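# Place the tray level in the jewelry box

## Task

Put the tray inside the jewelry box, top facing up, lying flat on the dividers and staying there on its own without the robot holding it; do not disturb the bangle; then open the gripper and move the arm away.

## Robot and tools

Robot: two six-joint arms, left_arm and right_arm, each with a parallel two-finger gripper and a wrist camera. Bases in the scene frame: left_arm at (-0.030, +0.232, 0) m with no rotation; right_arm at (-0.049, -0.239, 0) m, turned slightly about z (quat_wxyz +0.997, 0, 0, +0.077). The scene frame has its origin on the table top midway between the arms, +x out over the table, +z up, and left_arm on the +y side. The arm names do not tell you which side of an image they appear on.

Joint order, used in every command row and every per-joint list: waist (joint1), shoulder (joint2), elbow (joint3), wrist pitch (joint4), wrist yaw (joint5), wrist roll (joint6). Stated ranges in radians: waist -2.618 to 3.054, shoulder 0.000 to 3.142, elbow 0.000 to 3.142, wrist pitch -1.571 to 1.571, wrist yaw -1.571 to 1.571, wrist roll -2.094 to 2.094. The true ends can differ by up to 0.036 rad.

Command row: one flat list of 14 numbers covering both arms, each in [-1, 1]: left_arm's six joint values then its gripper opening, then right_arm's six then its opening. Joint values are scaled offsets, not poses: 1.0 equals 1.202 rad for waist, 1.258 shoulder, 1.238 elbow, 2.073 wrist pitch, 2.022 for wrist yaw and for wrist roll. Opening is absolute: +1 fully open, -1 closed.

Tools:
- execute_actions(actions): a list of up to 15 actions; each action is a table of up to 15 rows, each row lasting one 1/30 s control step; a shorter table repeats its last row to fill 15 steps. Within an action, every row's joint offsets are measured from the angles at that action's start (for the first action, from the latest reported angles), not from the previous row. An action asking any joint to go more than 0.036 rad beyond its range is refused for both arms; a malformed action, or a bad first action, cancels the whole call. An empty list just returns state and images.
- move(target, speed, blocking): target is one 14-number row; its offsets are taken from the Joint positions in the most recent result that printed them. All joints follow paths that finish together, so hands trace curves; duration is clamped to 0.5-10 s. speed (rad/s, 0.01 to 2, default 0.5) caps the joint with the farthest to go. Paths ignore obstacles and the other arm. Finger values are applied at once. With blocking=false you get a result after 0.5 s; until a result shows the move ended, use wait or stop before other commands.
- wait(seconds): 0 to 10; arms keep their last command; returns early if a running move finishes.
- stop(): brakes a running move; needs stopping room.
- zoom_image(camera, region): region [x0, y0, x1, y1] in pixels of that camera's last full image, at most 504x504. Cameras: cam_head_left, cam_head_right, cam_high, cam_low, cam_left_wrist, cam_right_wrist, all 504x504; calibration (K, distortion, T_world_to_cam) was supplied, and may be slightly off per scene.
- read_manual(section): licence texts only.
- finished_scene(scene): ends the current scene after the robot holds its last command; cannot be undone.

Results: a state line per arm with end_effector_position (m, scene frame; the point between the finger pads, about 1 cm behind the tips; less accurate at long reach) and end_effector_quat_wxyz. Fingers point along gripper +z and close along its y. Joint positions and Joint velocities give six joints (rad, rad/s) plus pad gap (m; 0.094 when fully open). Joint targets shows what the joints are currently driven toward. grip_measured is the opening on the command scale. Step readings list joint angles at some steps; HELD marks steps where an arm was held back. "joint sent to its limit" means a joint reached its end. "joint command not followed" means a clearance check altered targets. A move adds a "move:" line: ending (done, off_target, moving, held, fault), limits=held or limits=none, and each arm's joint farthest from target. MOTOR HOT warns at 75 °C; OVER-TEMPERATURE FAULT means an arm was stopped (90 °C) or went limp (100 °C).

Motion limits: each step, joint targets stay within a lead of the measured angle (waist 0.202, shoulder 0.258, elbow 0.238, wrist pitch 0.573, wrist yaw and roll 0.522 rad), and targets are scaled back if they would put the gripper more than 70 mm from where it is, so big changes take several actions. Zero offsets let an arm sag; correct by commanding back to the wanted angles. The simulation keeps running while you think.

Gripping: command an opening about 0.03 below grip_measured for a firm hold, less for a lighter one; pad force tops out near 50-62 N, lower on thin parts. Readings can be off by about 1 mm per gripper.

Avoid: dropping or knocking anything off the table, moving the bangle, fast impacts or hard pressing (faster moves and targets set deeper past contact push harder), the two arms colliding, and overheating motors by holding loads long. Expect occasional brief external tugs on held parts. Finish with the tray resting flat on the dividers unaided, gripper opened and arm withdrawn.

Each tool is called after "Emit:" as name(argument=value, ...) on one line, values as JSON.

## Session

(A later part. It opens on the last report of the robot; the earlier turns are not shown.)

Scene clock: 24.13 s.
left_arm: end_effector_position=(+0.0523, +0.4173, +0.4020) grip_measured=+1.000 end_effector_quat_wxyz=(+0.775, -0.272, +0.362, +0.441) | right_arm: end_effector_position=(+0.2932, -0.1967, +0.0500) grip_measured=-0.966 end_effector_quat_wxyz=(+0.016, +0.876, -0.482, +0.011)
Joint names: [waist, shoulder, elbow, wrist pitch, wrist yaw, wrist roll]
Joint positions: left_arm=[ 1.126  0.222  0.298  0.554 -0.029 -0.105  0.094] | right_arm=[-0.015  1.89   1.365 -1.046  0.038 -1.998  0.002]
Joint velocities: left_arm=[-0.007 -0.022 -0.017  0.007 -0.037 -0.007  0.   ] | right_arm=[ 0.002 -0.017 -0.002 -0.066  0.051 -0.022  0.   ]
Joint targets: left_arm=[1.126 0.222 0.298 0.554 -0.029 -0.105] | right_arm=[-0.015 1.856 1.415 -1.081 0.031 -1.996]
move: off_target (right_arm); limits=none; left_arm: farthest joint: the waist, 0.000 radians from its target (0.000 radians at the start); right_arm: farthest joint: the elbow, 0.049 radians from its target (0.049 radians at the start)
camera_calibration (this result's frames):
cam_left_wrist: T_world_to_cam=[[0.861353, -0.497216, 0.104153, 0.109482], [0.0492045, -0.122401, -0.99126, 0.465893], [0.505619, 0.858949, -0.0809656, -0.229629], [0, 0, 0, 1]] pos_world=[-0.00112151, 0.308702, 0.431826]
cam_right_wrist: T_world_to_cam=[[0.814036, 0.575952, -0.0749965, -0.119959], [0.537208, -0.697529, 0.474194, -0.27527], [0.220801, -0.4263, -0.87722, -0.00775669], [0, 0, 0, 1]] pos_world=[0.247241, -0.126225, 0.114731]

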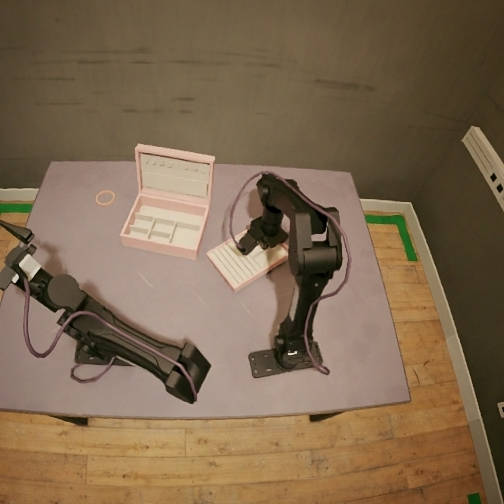

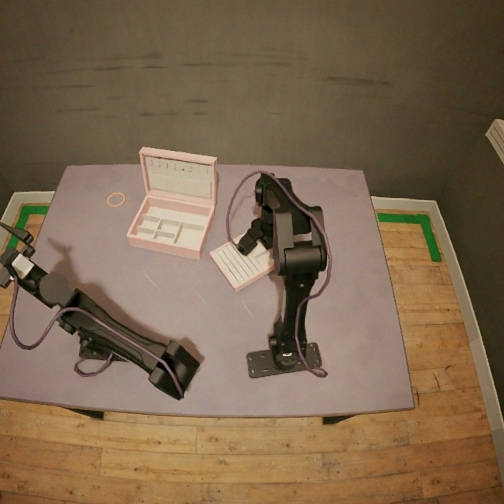

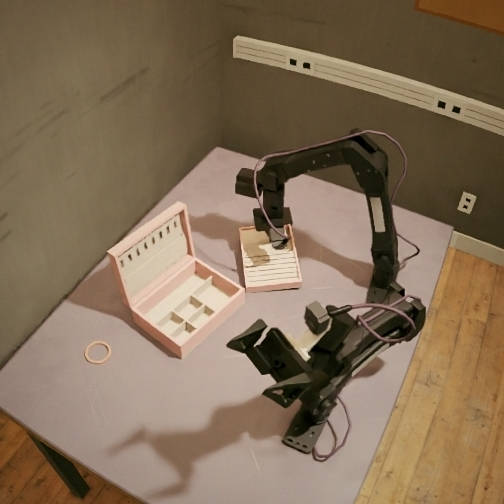

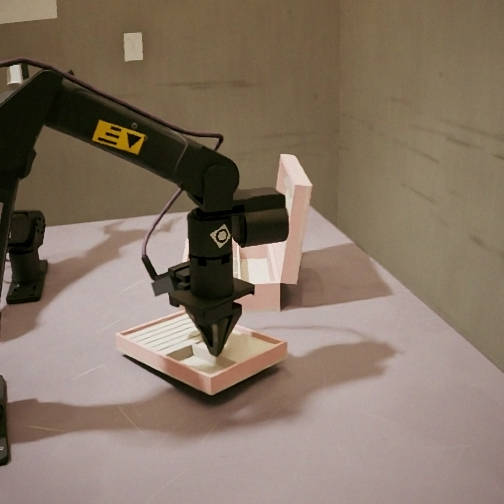

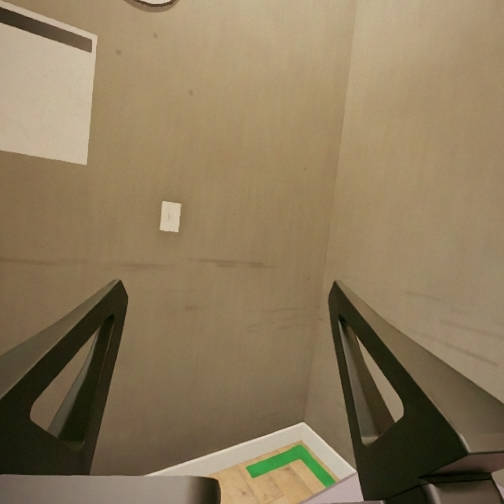

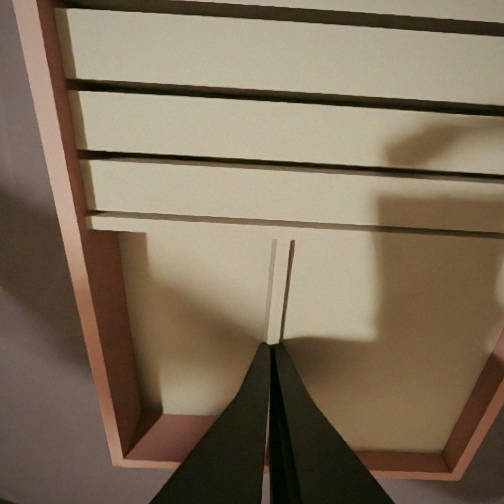

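Emit:
move(target=[0,0,0,0,0,0,1,0,-0.185,0.145,-0.185,0,0,-1], speed=0.12)

Scene clock: 27.87 s.
left_arm: end_effector_position=(+0.0523, +0.4173, +0.4020) grip_measured=+1.000 end_effector_quat_wxyz=(+0.775, -0.272, +0.362, +0.441) | right_arm: end_effector_position=(+0.2497, -0.2071, +0.1465) grip_measured=-0.969 end_effector_quat_wxyz=(+0.028, +0.876, -0.482, +0.013)
Joint names: [waist, shoulder, elbow, wrist pitch, wrist yaw, wrist roll]
Joint positions: left_arm=[ 1.126  0.222  0.298  0.554 -0.029 -0.105  0.094] | right_arm=[-0.015  1.69   1.505 -1.397  0.061 -1.998  0.001]
Joint velocities: left_arm=[-0.017 -0.002 -0.007 -0.007 -0.022 -0.022  0.   ] | right_arm=[-0.002 -0.012  0.002 -0.022  0.051  0.022 -0.   ]
Joint targets: left_arm=[1.126 0.222 0.298 0.554 -0.029 -0.105] | right_arm=[-0.015 1.658 1.545 -1.430 0.038 -1.998]
move: off_target (right_arm); limits=none; left_arm: farthest joint: the waist, 0.000 radians from its target (0.000 radians at the start); right_arm: farthest joint: the elbow, 0.040 radians from its target (0.179 radians at the start)
camera_calibration (this result's frames):
cam_left_wrist: T_world_to_cam=[[0.861353, -0.497216, 0.104153, 0.109482], [0.0492045, -0.122401, -0.99126, 0.465893], [0.505619, 0.858949, -0.0809656, -0.229629], [0, 0, 0, 1]] pos_world=[-0.00112151, 0.308702, 0.431826]
cam_right_wrist: T_world_to_cam=[[0.813725, 0.573422, -0.0950755, -0.0688908], [0.54055, -0.686423, 0.486445, -0.305213], [0.213676, -0.447226, -0.868523, 0.0782228], [0, 0, 0, 1]] pos_world=[0.204327, -0.135018, 0.209858]

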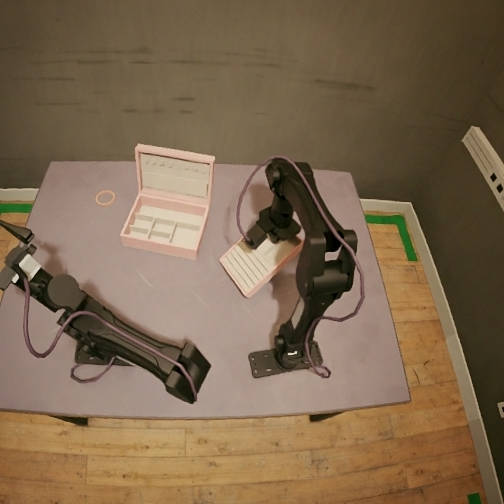

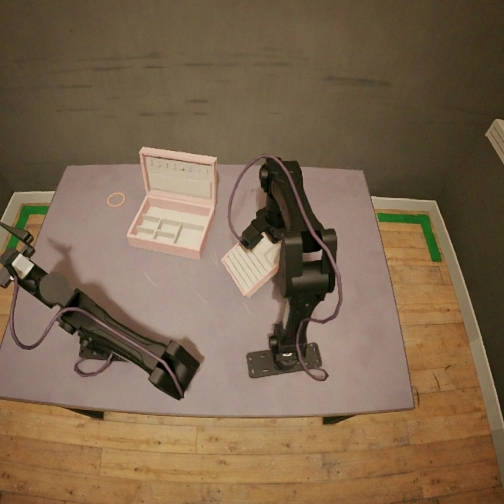

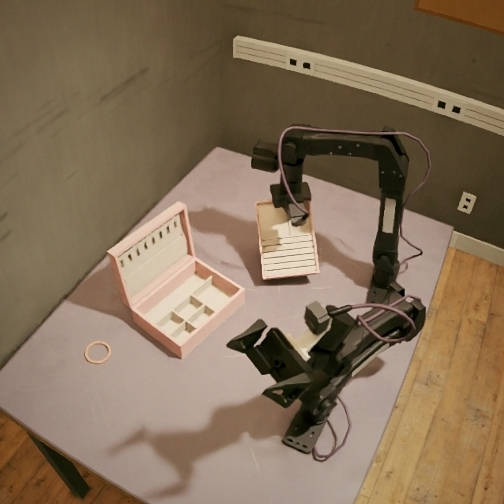

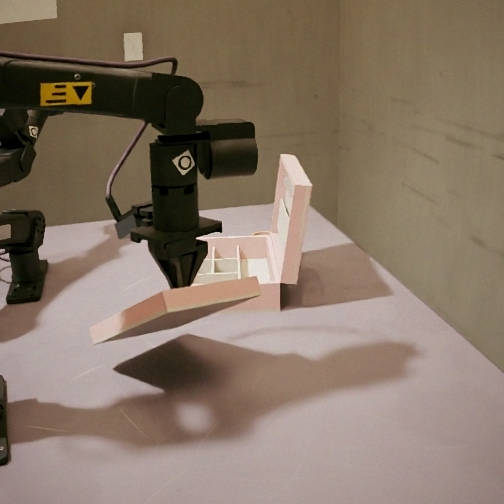

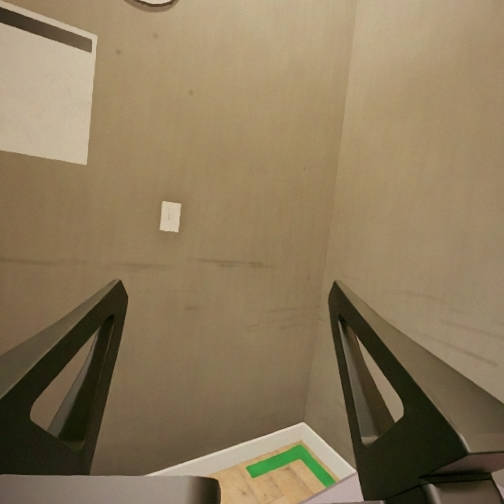

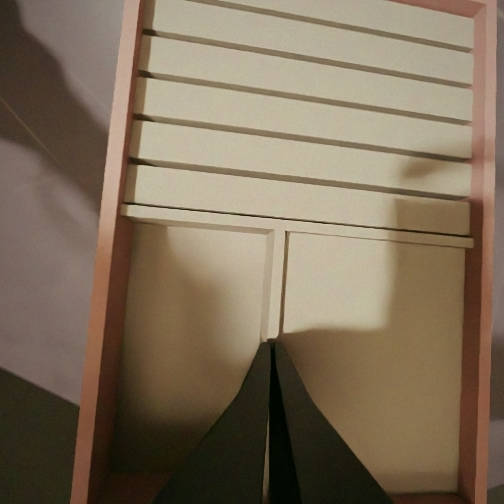

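Emit:
move(target=[0,0,0,0,0,0,1,0,0.205,-0.122,0.205,-0.035,0,-1], speed=0.12)

Emit:
move(target=[0,0,0,0,0,0,1,0,0,0,0,0,0,-0.5])

Scene clock: 32.07 s.
left_arm: end_effector_position=(+0.0523, +0.4173, +0.4020) grip_measured=+1.000 end_effector_quat_wxyz=(+0.775, -0.272, +0.362, +0.441) | right_arm: end_effector_position=(+0.3039, -0.1935, +0.0334) grip_measured=-0.971 end_effector_quat_wxyz=(+0.000, +0.874, -0.487, +0.004)
Joint names: [waist, shoulder, elbow, wrist pitch, wrist yaw, wrist roll]
Joint positions: left_arm=[ 1.126  0.222  0.298  0.554 -0.029 -0.105  0.094] | right_arm=[-0.026  1.943  1.369 -0.99   0.006 -1.998  0.001]
Joint velocities: left_arm=[-0.002 -0.037  0.002 -0.007  0.007 -0.095  0.   ] | right_arm=[ 0.012  0.012 -0.007  0.022 -0.022  0.007  0.   ]
Joint targets: left_arm=[1.126 0.222 0.298 0.554 -0.029 -0.105] | right_arm=[-0.015 1.948 1.354 -0.972 -0.010 -1.998]
move: done; limits=none; left_arm: farthest joint: the waist, 0.000 radians from its target (0.000 radians at the start); right_arm: farthest joint: the wrist pitch, 0.018 radians from its target (0.425 radians at the start)
camera_calibration (this result's frames):
cam_left_wrist: T_world_to_cam=[[0.861353, -0.497216, 0.104153, 0.109482], [0.0492045, -0.122401, -0.99126, 0.465893], [0.505619, 0.858949, -0.0809656, -0.229629], [0, 0, 0, 1]] pos_world=[-0.00112151, 0.308702, 0.431826]
cam_right_wrist: T_world_to_cam=[[0.82072, 0.568803, -0.053693, -0.135944], [0.527833, -0.71891, 0.452284, -0.271498], [0.21866, -0.399539, -0.890256, -0.0170241], [0, 0, 0, 1]] pos_world=[0.2586, -0.124659, 0.100339]

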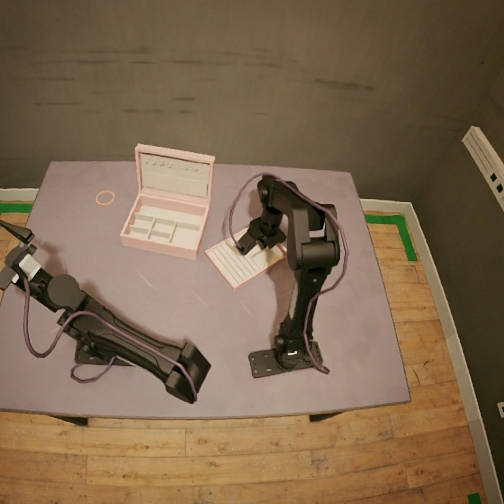

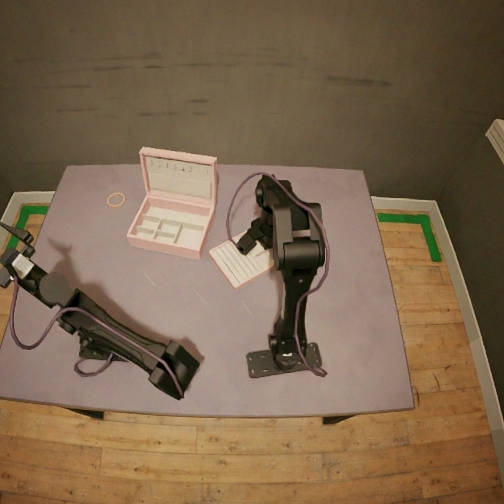

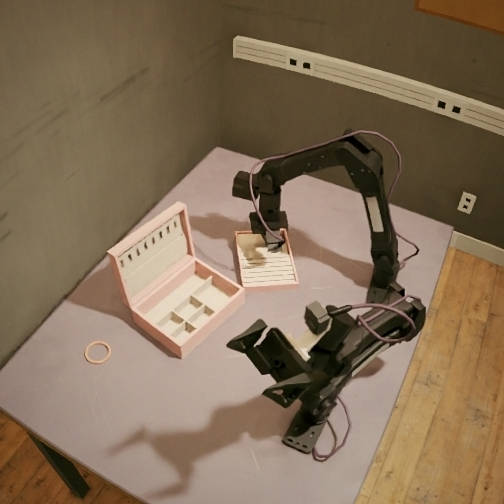

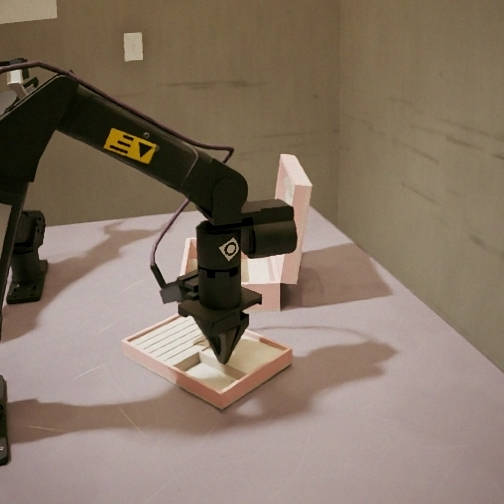

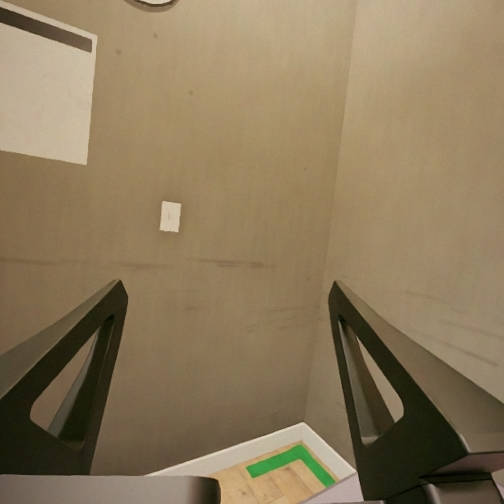

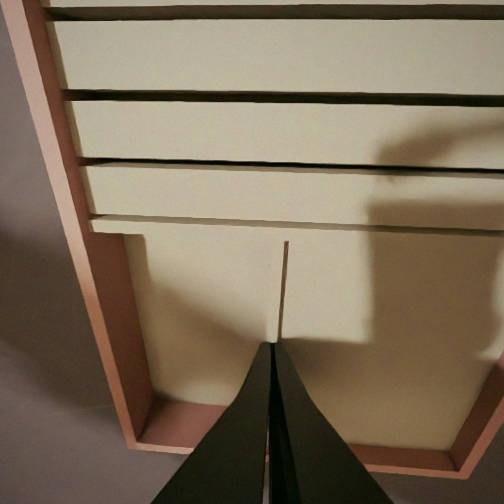

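Scene clock: 32.57 s.
left_arm: end_effector_position=(+0.0523, +0.4173, +0.4020) grip_measured=+1.000 end_effector_quat_wxyz=(+0.775, -0.272, +0.362, +0.441) | right_arm: end_effector_position=(+0.3040, -0.1937, +0.0335) grip_measured=-0.502 end_effector_quat_wxyz=(+0.001, +0.874, -0.487, +0.005)
Joint names: [waist, shoulder, elbow, wrist pitch, wrist yaw, wrist roll]
Joint positions: left_arm=[ 1.126  0.222  0.298  0.554 -0.029 -0.105  0.094] | right_arm=[-0.026  1.943  1.369 -0.99   0.007 -1.998  0.023]
Joint velocities: left_arm=[-0.002  0.007  0.007  0.022  0.11   0.007  0.   ] | right_arm=[-0.002 -0.002  0.027 -0.022  0.022  0.037  0.001]
Joint targets: left_arm=[1.126 0.222 0.298 0.554 -0.029 -0.105] | right_arm=[-0.026 1.943 1.369 -0.990 0.006 -1.998]
move: done; limits=none; left_arm: farthest joint: the waist, 0.000 radians from its target (0.000 radians at the start); right_arm: farthest joint: the wrist yaw, 0.001 radians from its target (0.000 radians at the start)
camera_calibration (this result's frames):
cam_left_wrist: T_world_to_cam=[[0.861353, -0.497216, 0.104153, 0.109482], [0.0492045, -0.122401, -0.99126, 0.465893], [0.505619, 0.858949, -0.0809656, -0.229629], [0, 0, 0, 1]] pos_world=[-0.00112151, 0.308702, 0.431826]
cam_right_wrist: T_world_to_cam=[[0.820736, 0.568713, -0.0543948, -0.135818], [0.527738, -0.71823, 0.453474, -0.27159], [0.218829, -0.400889, -0.889608, -0.0174721], [0, 0, 0, 1]] pos_world=[0.258622, -0.124827, 0.100228]

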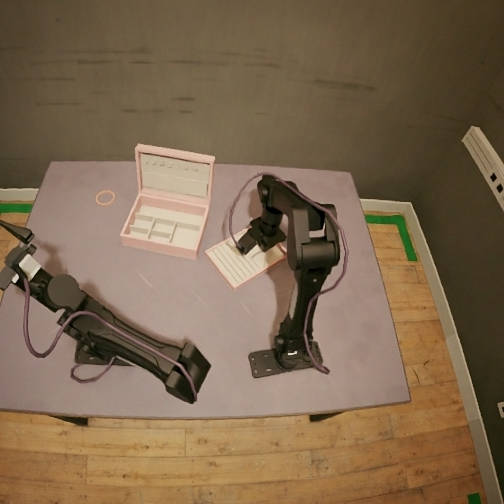

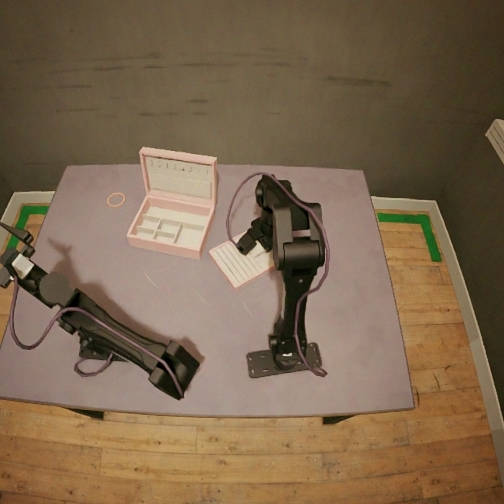

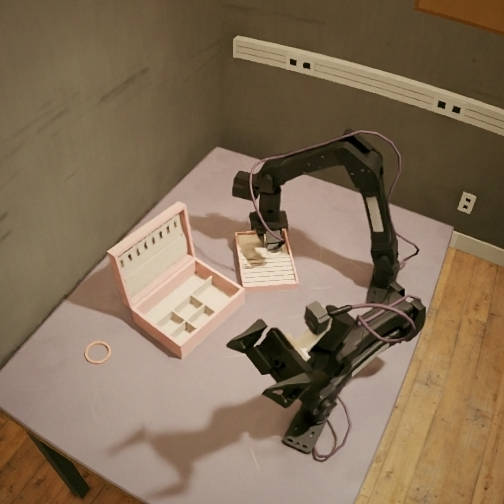

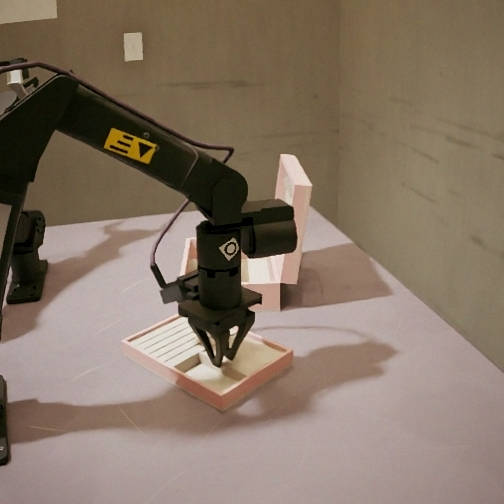

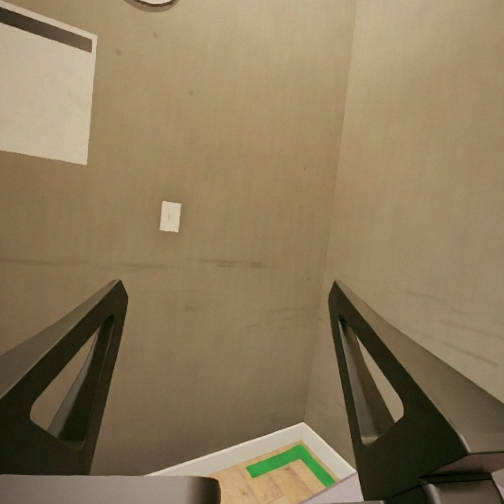

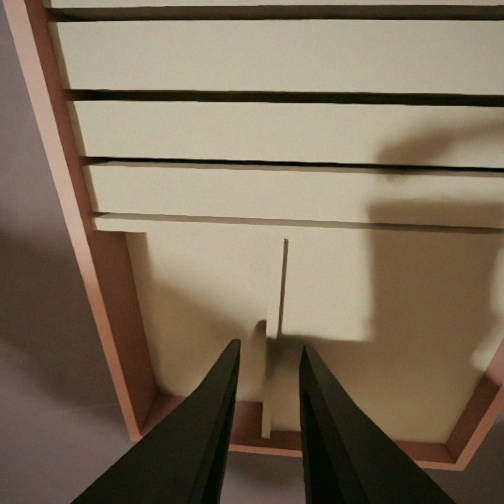

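Emit:
move(target=[0,0,0,0,0,0,1,0.062,-0.048,-0.055,0.012,-0.005,0.017,-0.4], speed=0.08)

Scene clock: 34.07 s.
left_arm: end_effector_position=(+0.0523, +0.4173, +0.4020) grip_measured=+1.000 end_effector_quat_wxyz=(+0.775, -0.272, +0.362, +0.441) | right_arm: end_effector_position=(+0.2918, -0.1732, +0.0331) grip_measured=-0.402 end_effector_quat_wxyz=(+0.000, +0.883, -0.469, +0.006)
Joint names: [waist, shoulder, elbow, wrist pitch, wrist yaw, wrist roll]
Joint positions: left_arm=[ 1.126  0.222  0.298  0.554 -0.029 -0.105  0.094] | right_arm=[ 0.038  1.91   1.322 -0.974  0.008 -1.974  0.028]
Joint velocities: left_arm=[-0.017 -0.012 -0.007 -0.022  0.022 -0.007  0.   ] | right_arm=[-0.012 -0.007 -0.002 -0.007 -0.066  0.007  0.001]
Joint targets: left_arm=[1.126 0.222 0.298 0.554 -0.029 -0.105] | right_arm=[0.049 1.883 1.301 -0.966 -0.003 -1.963]
move: off_target (right_arm); limits=none; left_arm: farthest joint: the waist, 0.000 radians from its target (0.000 radians at the start); right_arm: farthest joint: the shoulder, 0.028 radians from its target (0.060 radians at the start)
camera_calibration (this result's frames):
cam_left_wrist: T_world_to_cam=[[0.861353, -0.497216, 0.104153, 0.109482], [0.0492045, -0.122401, -0.99126, 0.465893], [0.505619, 0.858949, -0.0809656, -0.229629], [0, 0, 0, 1]] pos_world=[-0.00112151, 0.308702, 0.431826]
cam_right_wrist: T_world_to_cam=[[0.797212, 0.601416, -0.0524565, -0.125124], [0.555187, -0.696249, 0.454978, -0.254511], [0.237108, -0.391837, -0.888957, -0.0106527], [0, 0, 0, 1]] pos_world=[0.243578, -0.106125, 0.0997632]

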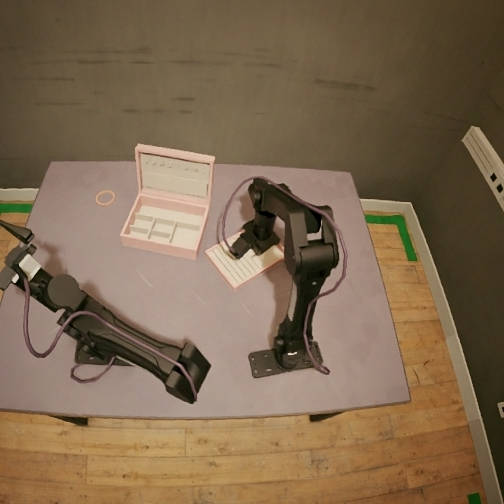

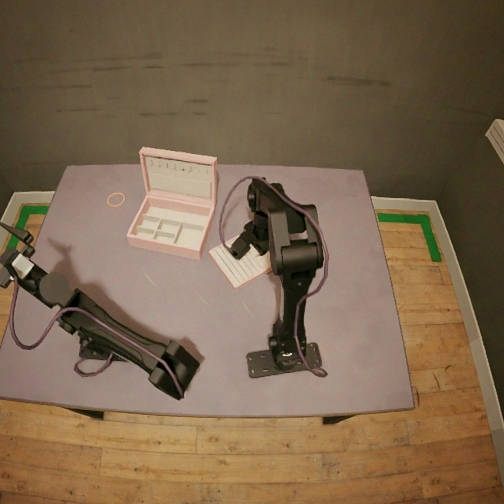

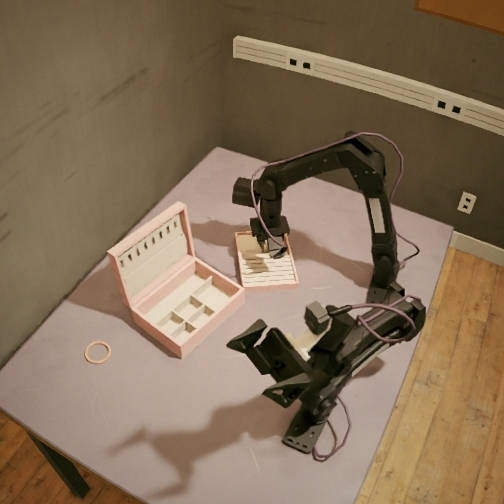

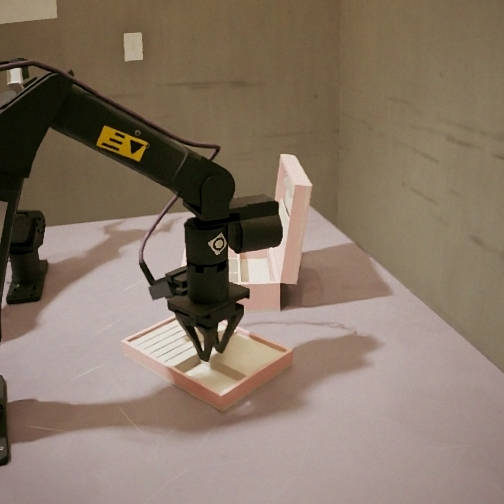

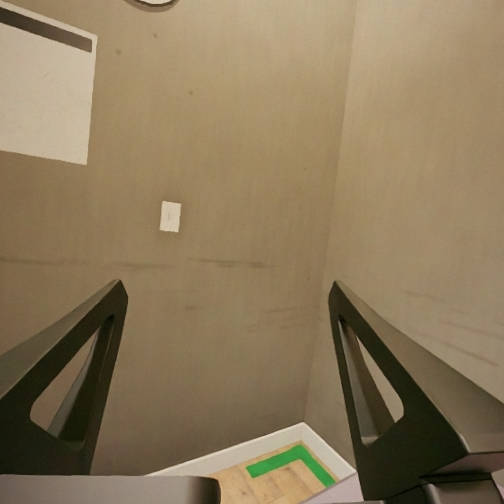

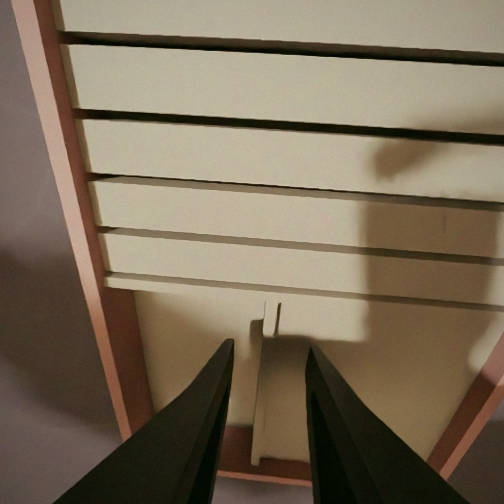

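Roll fix, lower, close.

Emit:
execute_actions(actions=[[[0,0,0,0,0,0,1,0,0.022,0,0.012,0,0.03,-0.5]],[[0,0,0,0,0,0,1,0,0.006,-0.015,0,0,0,-0.8]],[[0,0,0,0,0,0,1,0,0.004,-0.015,0,0,0,-1]]])

Emit:
move(target=[0,0,0,0,0,0,1,0,-0.22,0.19,-0.225,0,0,-1], speed=0.12)

Scene clock: 35.67 s.
left_arm: end_effector_position=(+0.0523, +0.4173, +0.4020) grip_measured=+1.000 end_effector_quat_wxyz=(+0.775, -0.272, +0.362, +0.441) | right_arm: end_effector_position=(+0.2933, -0.1739, +0.0285) grip_measured=-0.965 end_effector_quat_wxyz=(+0.004, +0.872, -0.490, +0.006)
Joint names: [waist, shoulder, elbow, wrist pitch, wrist yaw, wrist roll]
Joint positions: left_arm=[ 1.126  0.222  0.298  0.554 -0.029 -0.105  0.094] | right_arm=[ 0.038  1.924  1.322 -0.964  0.014 -1.926  0.002]
Joint velocities: left_arm=[-0.007 -0.017 -0.002  0.095 -0.037 -0.037  0.   ] | right_arm=[-0.002  0.007  0.002 -0.081 -0.022  0.007  0.001]
Joint targets: left_arm=[1.126 0.222 0.298 0.554 -0.029 -0.105] | right_arm=[0.038 1.929 1.303 -0.962 0.012 -1.926]
Step readings (joint positions; steps 1 to 15: 1st action; 16 to 30: 2nd action; 31 to 45: 3rd action):
0: left_arm=[1.126 0.222 0.298 0.554 -0.029 -0.105] | right_arm=[0.038 1.910 1.322 -0.974 0.008 -1.974]
1: left_arm=[1.126 0.222 0.298 0.554 -0.029 -0.105] | right_arm=[0.038 1.911 1.322 -0.973 0.009 -1.967]
2: left_arm=[1.126 0.222 0.298 0.554 -0.029 -0.105] | right_arm=[0.038 1.914 1.322 -0.970 0.009 -1.958]
4: left_arm=[1.126 0.222 0.298 0.554 -0.029 -0.105] | right_arm=[0.038 1.921 1.322 -0.964 0.009 -1.946]
8: left_arm=[1.126 0.222 0.298 0.554 -0.029 -0.105] | right_arm=[0.038 1.924 1.322 -0.962 0.010 -1.933]
15: left_arm=[1.126 0.222 0.298 0.554 -0.029 -0.105] | right_arm=[0.038 1.924 1.322 -0.961 0.010 -1.926]
16: left_arm=[1.126 0.222 0.298 0.554 -0.029 -0.105] | right_arm=[0.038 1.924 1.322 -0.961 0.010 -1.926]
17: left_arm=[1.126 0.222 0.298 0.554 -0.029 -0.105] | right_arm=[0.038 1.924 1.322 -0.960 0.010 -1.926]
19: left_arm=[1.126 0.222 0.298 0.554 -0.029 -0.105] | right_arm=[0.038 1.924 1.322 -0.961 0.012 -1.926]
23: left_arm=[1.126 0.222 0.298 0.554 -0.029 -0.105] | right_arm=[0.038 1.924 1.322 -0.962 0.012 -1.926]
30: left_arm=[1.126 0.222 0.298 0.554 -0.029 -0.105] | right_arm=[0.038 1.924 1.322 -0.962 0.012 -1.926]
31: left_arm=[1.126 0.222 0.298 0.554 -0.029 -0.105] | right_arm=[0.038 1.924 1.322 -0.963 0.013 -1.926]
32: left_arm=[1.126 0.222 0.298 0.554 -0.029 -0.105] | right_arm=[0.038 1.924 1.322 -0.964 0.013 -1.926]
34: left_arm=[1.126 0.222 0.298 0.554 -0.029 -0.105] | right_arm=[0.038 1.924 1.322 -0.964 0.014 -1.926]
38: left_arm=[1.126 0.222 0.298 0.554 -0.029 -0.105] | right_arm=[0.038 1.924 1.322 -0.964 0.014 -1.926]
45: Joint positions above
camera_calibration (this result's frames):
cam_left_wrist: T_world_to_cam=[[0.861353, -0.497216, 0.104153, 0.109482], [0.0492045, -0.122401, -0.99126, 0.465893], [0.505619, 0.858949, -0.0809656, -0.229629], [0, 0, 0, 1]] pos_world=[-0.00112151, 0.308702, 0.431826]
cam_right_wrist: T_world_to_cam=[[0.825079, 0.562065, -0.0576861, -0.140969], [0.522137, -0.719462, 0.457982, -0.248196], [0.215913, -0.407991, -0.887088, -0.0120332], [0, 0, 0, 1]] pos_world=[0.248501, -0.104244, 0.0948631]

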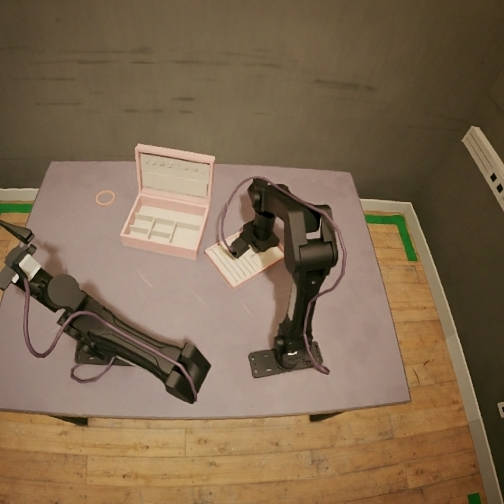

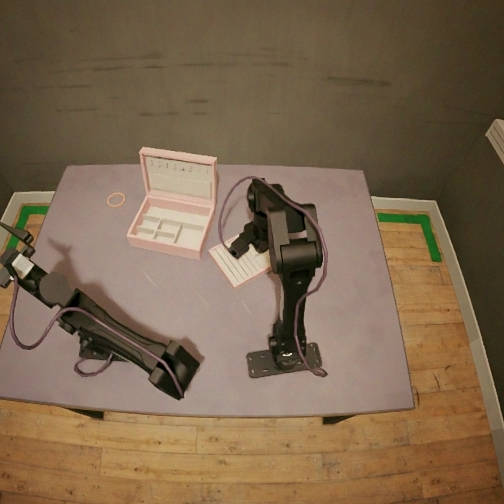

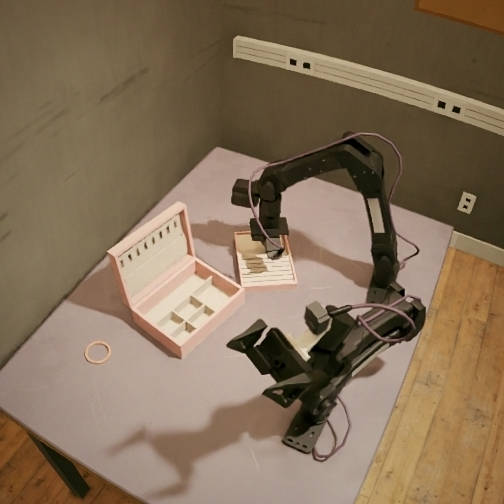

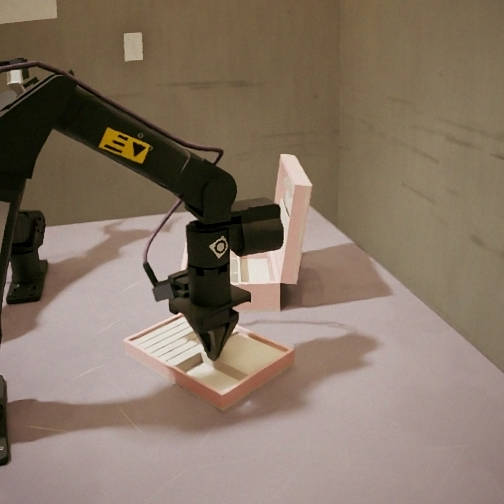

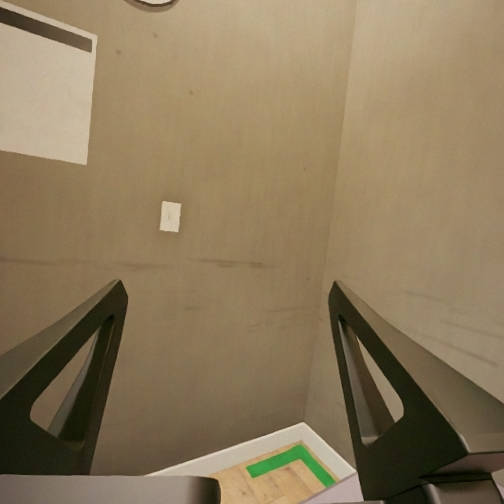

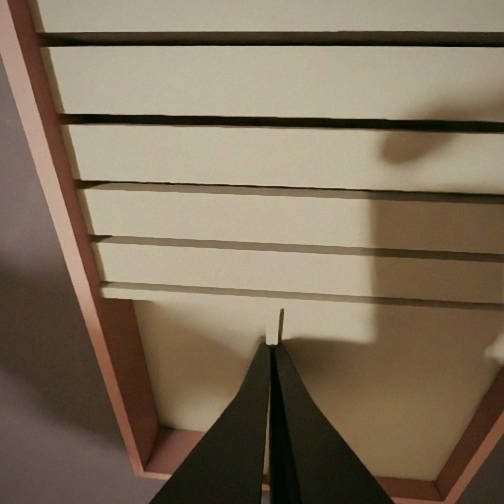

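Scene clock: 40.03 s.
left_arm: end_effector_position=(+0.0523, +0.4173, +0.4020) grip_measured=+1.000 end_effector_quat_wxyz=(+0.775, -0.272, +0.362, +0.441) | right_arm: end_effector_position=(+0.2499, -0.1856, +0.1571) grip_measured=-0.982 end_effector_quat_wxyz=(+0.004, +0.871, -0.490, +0.020)
Joint names: [waist, shoulder, elbow, wrist pitch, wrist yaw, wrist roll]
Joint positions: left_arm=[ 1.126  0.222  0.298  0.554 -0.029 -0.105  0.094] | right_arm=[ 0.038  1.67   1.525 -1.4    0.032 -1.926  0.001]
Joint velocities: left_arm=[-0.017 -0.002  0.007 -0.037 -0.095  0.022  0.   ] | right_arm=[-0.007  0.007 -0.002 -0.066 -0.007 -0.022 -0.001]
Joint targets: left_arm=[1.126 0.222 0.298 0.554 -0.029 -0.105] | right_arm=[0.038 1.647 1.557 -1.430 0.014 -1.926]
move: off_target (right_arm); limits=none; left_arm: farthest joint: the waist, 0.000 radians from its target (0.000 radians at the start); right_arm: farthest joint: the elbow, 0.032 radians from its target (0.235 radians at the start)
camera_calibration (this result's frames):
cam_left_wrist: T_world_to_cam=[[0.861353, -0.497216, 0.104153, 0.109482], [0.0492045, -0.122401, -0.99126, 0.465893], [0.505619, 0.858949, -0.0809656, -0.229629], [0, 0, 0, 1]] pos_world=[-0.00112151, 0.308702, 0.431826]
cam_right_wrist: T_world_to_cam=[[0.826696, 0.560795, -0.0456469, -0.0936562], [0.510361, -0.713243, 0.480434, -0.292295], [0.236868, -0.420469, -0.875842, 0.0973479], [0, 0, 0, 1]] pos_world=[0.203542, -0.115023, 0.221415]

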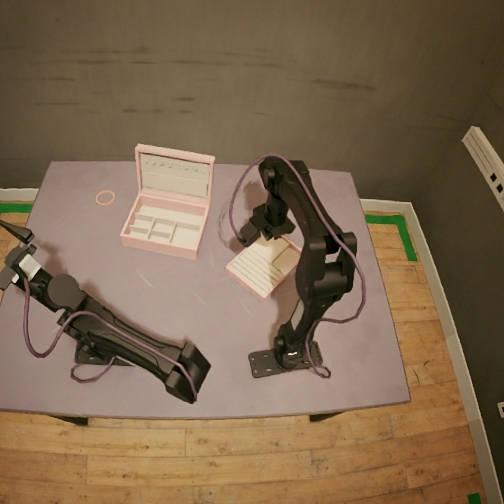

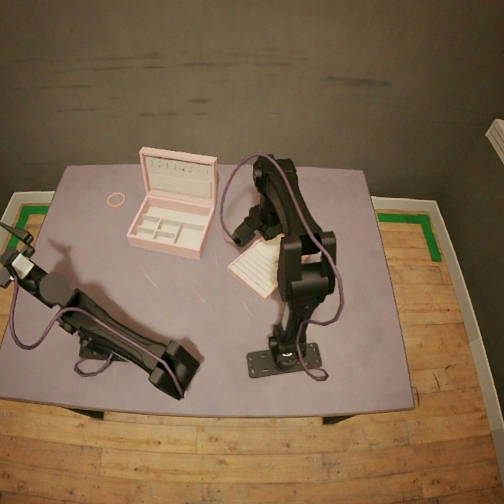

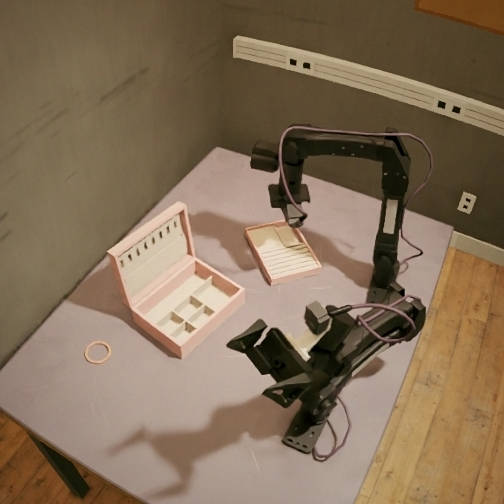

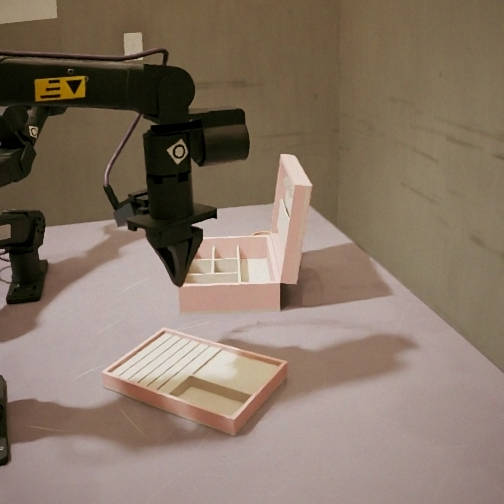

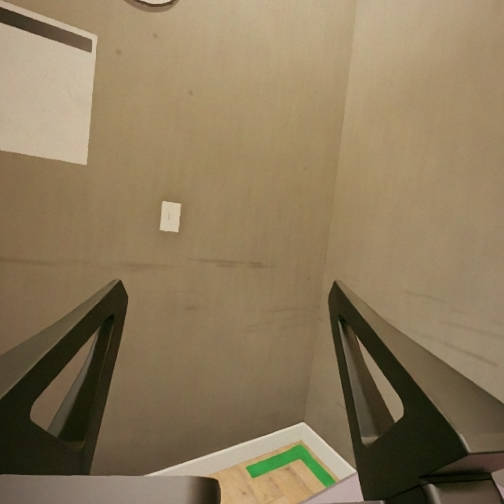

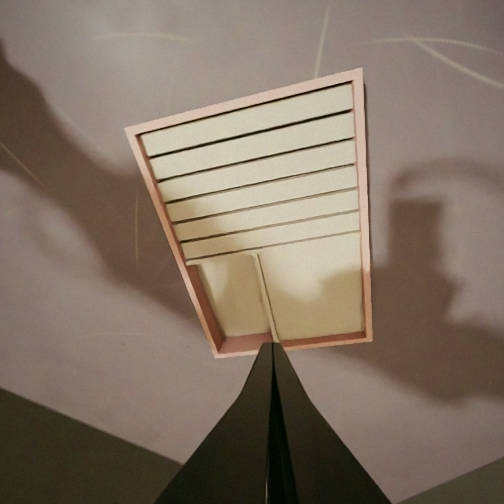

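Emit:
move(target=[0,0,0,0,0,0,1,-0.163,0.148,-0.115,0.142,-0.022,-0.08,-0.3], speed=0.4)

Scene clock: 41.80 s.
left_arm: end_effector_position=(+0.0523, +0.4173, +0.4020) grip_measured=+1.000 end_effector_quat_wxyz=(+0.775, -0.272, +0.362, +0.441) | right_arm: end_effector_position=(+0.2918, -0.2379, +0.0701) grip_measured=-0.302 end_effector_quat_wxyz=(+0.002, +0.860, -0.510, +0.003)
Joint names: [waist, shoulder, elbow, wrist pitch, wrist yaw, wrist roll]
Joint positions: left_arm=[ 1.126  0.222  0.298  0.554 -0.029 -0.105  0.094] | right_arm=[-0.151  1.853  1.399 -1.113  0.006 -2.068  0.033]
Joint velocities: left_arm=[-0.007 -0.017  0.002 -0.037 -0.066  0.066  0.   ] | right_arm=[ 0.007 -0.007  0.002 -0.066  0.022 -0.007 -0.   ]
Joint targets: left_arm=[1.126 0.222 0.298 0.554 -0.029 -0.105] | right_arm=[-0.158 1.856 1.383 -1.106 -0.012 -2.079]
joint sent to its limit (right arm) — the command would take the wrist roll past its lower limit, so that joint was sent only as far as its limit.
move: done; limits=none; left_arm: farthest joint: the waist, 0.000 radians from its target (0.000 radians at the start); right_arm: farthest joint: the wrist roll, 0.020 radians from its target (0.162 radians at the start)
camera_calibration (this result's frames):
cam_left_wrist: T_world_to_cam=[[0.861353, -0.497216, 0.104153, 0.109482], [0.0492045, -0.122401, -0.99126, 0.465893], [0.505619, 0.858949, -0.0809656, -0.229629], [0, 0, 0, 1]] pos_world=[-0.00112151, 0.308702, 0.431826]
cam_right_wrist: T_world_to_cam=[[0.850522, 0.522855, -0.0568718, -0.118168], [0.489119, -0.746593, 0.450955, -0.30882], [0.193324, -0.411365, -0.890733, 0.00514072], [0, 0, 0, 1]] pos_world=[0.25056, -0.166663, 0.137123]

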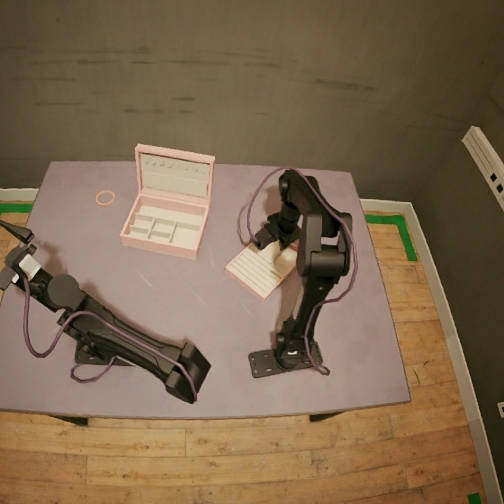

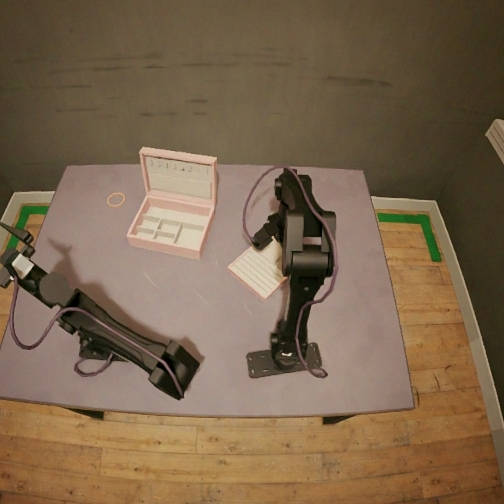

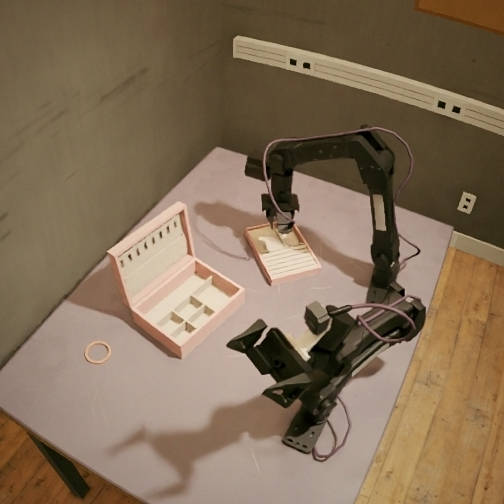

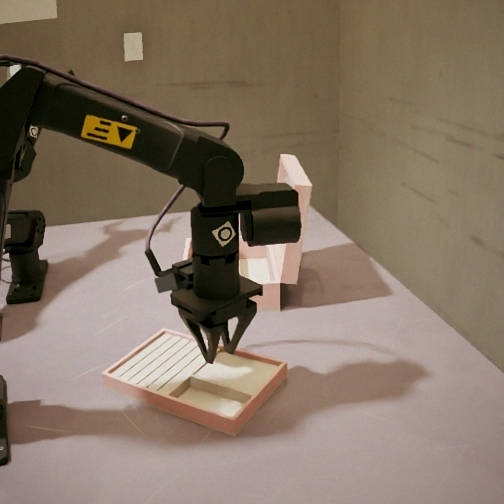

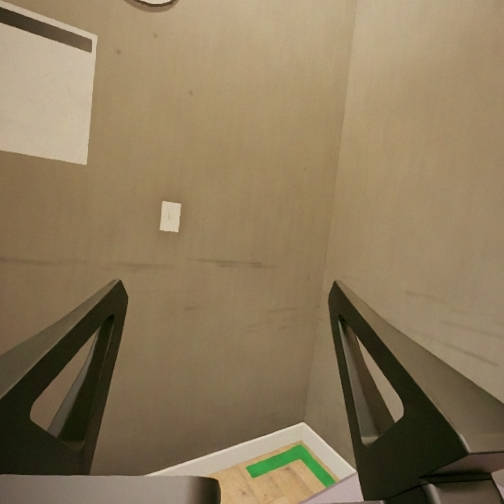

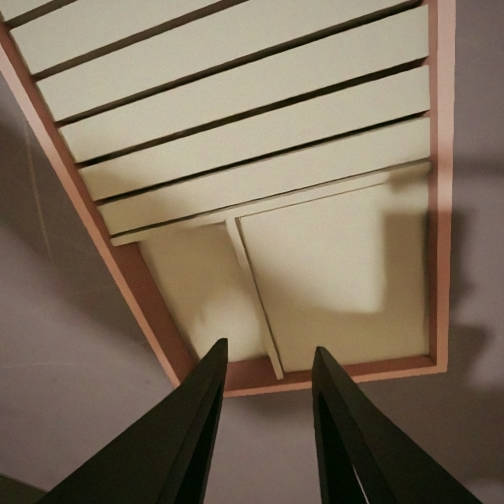

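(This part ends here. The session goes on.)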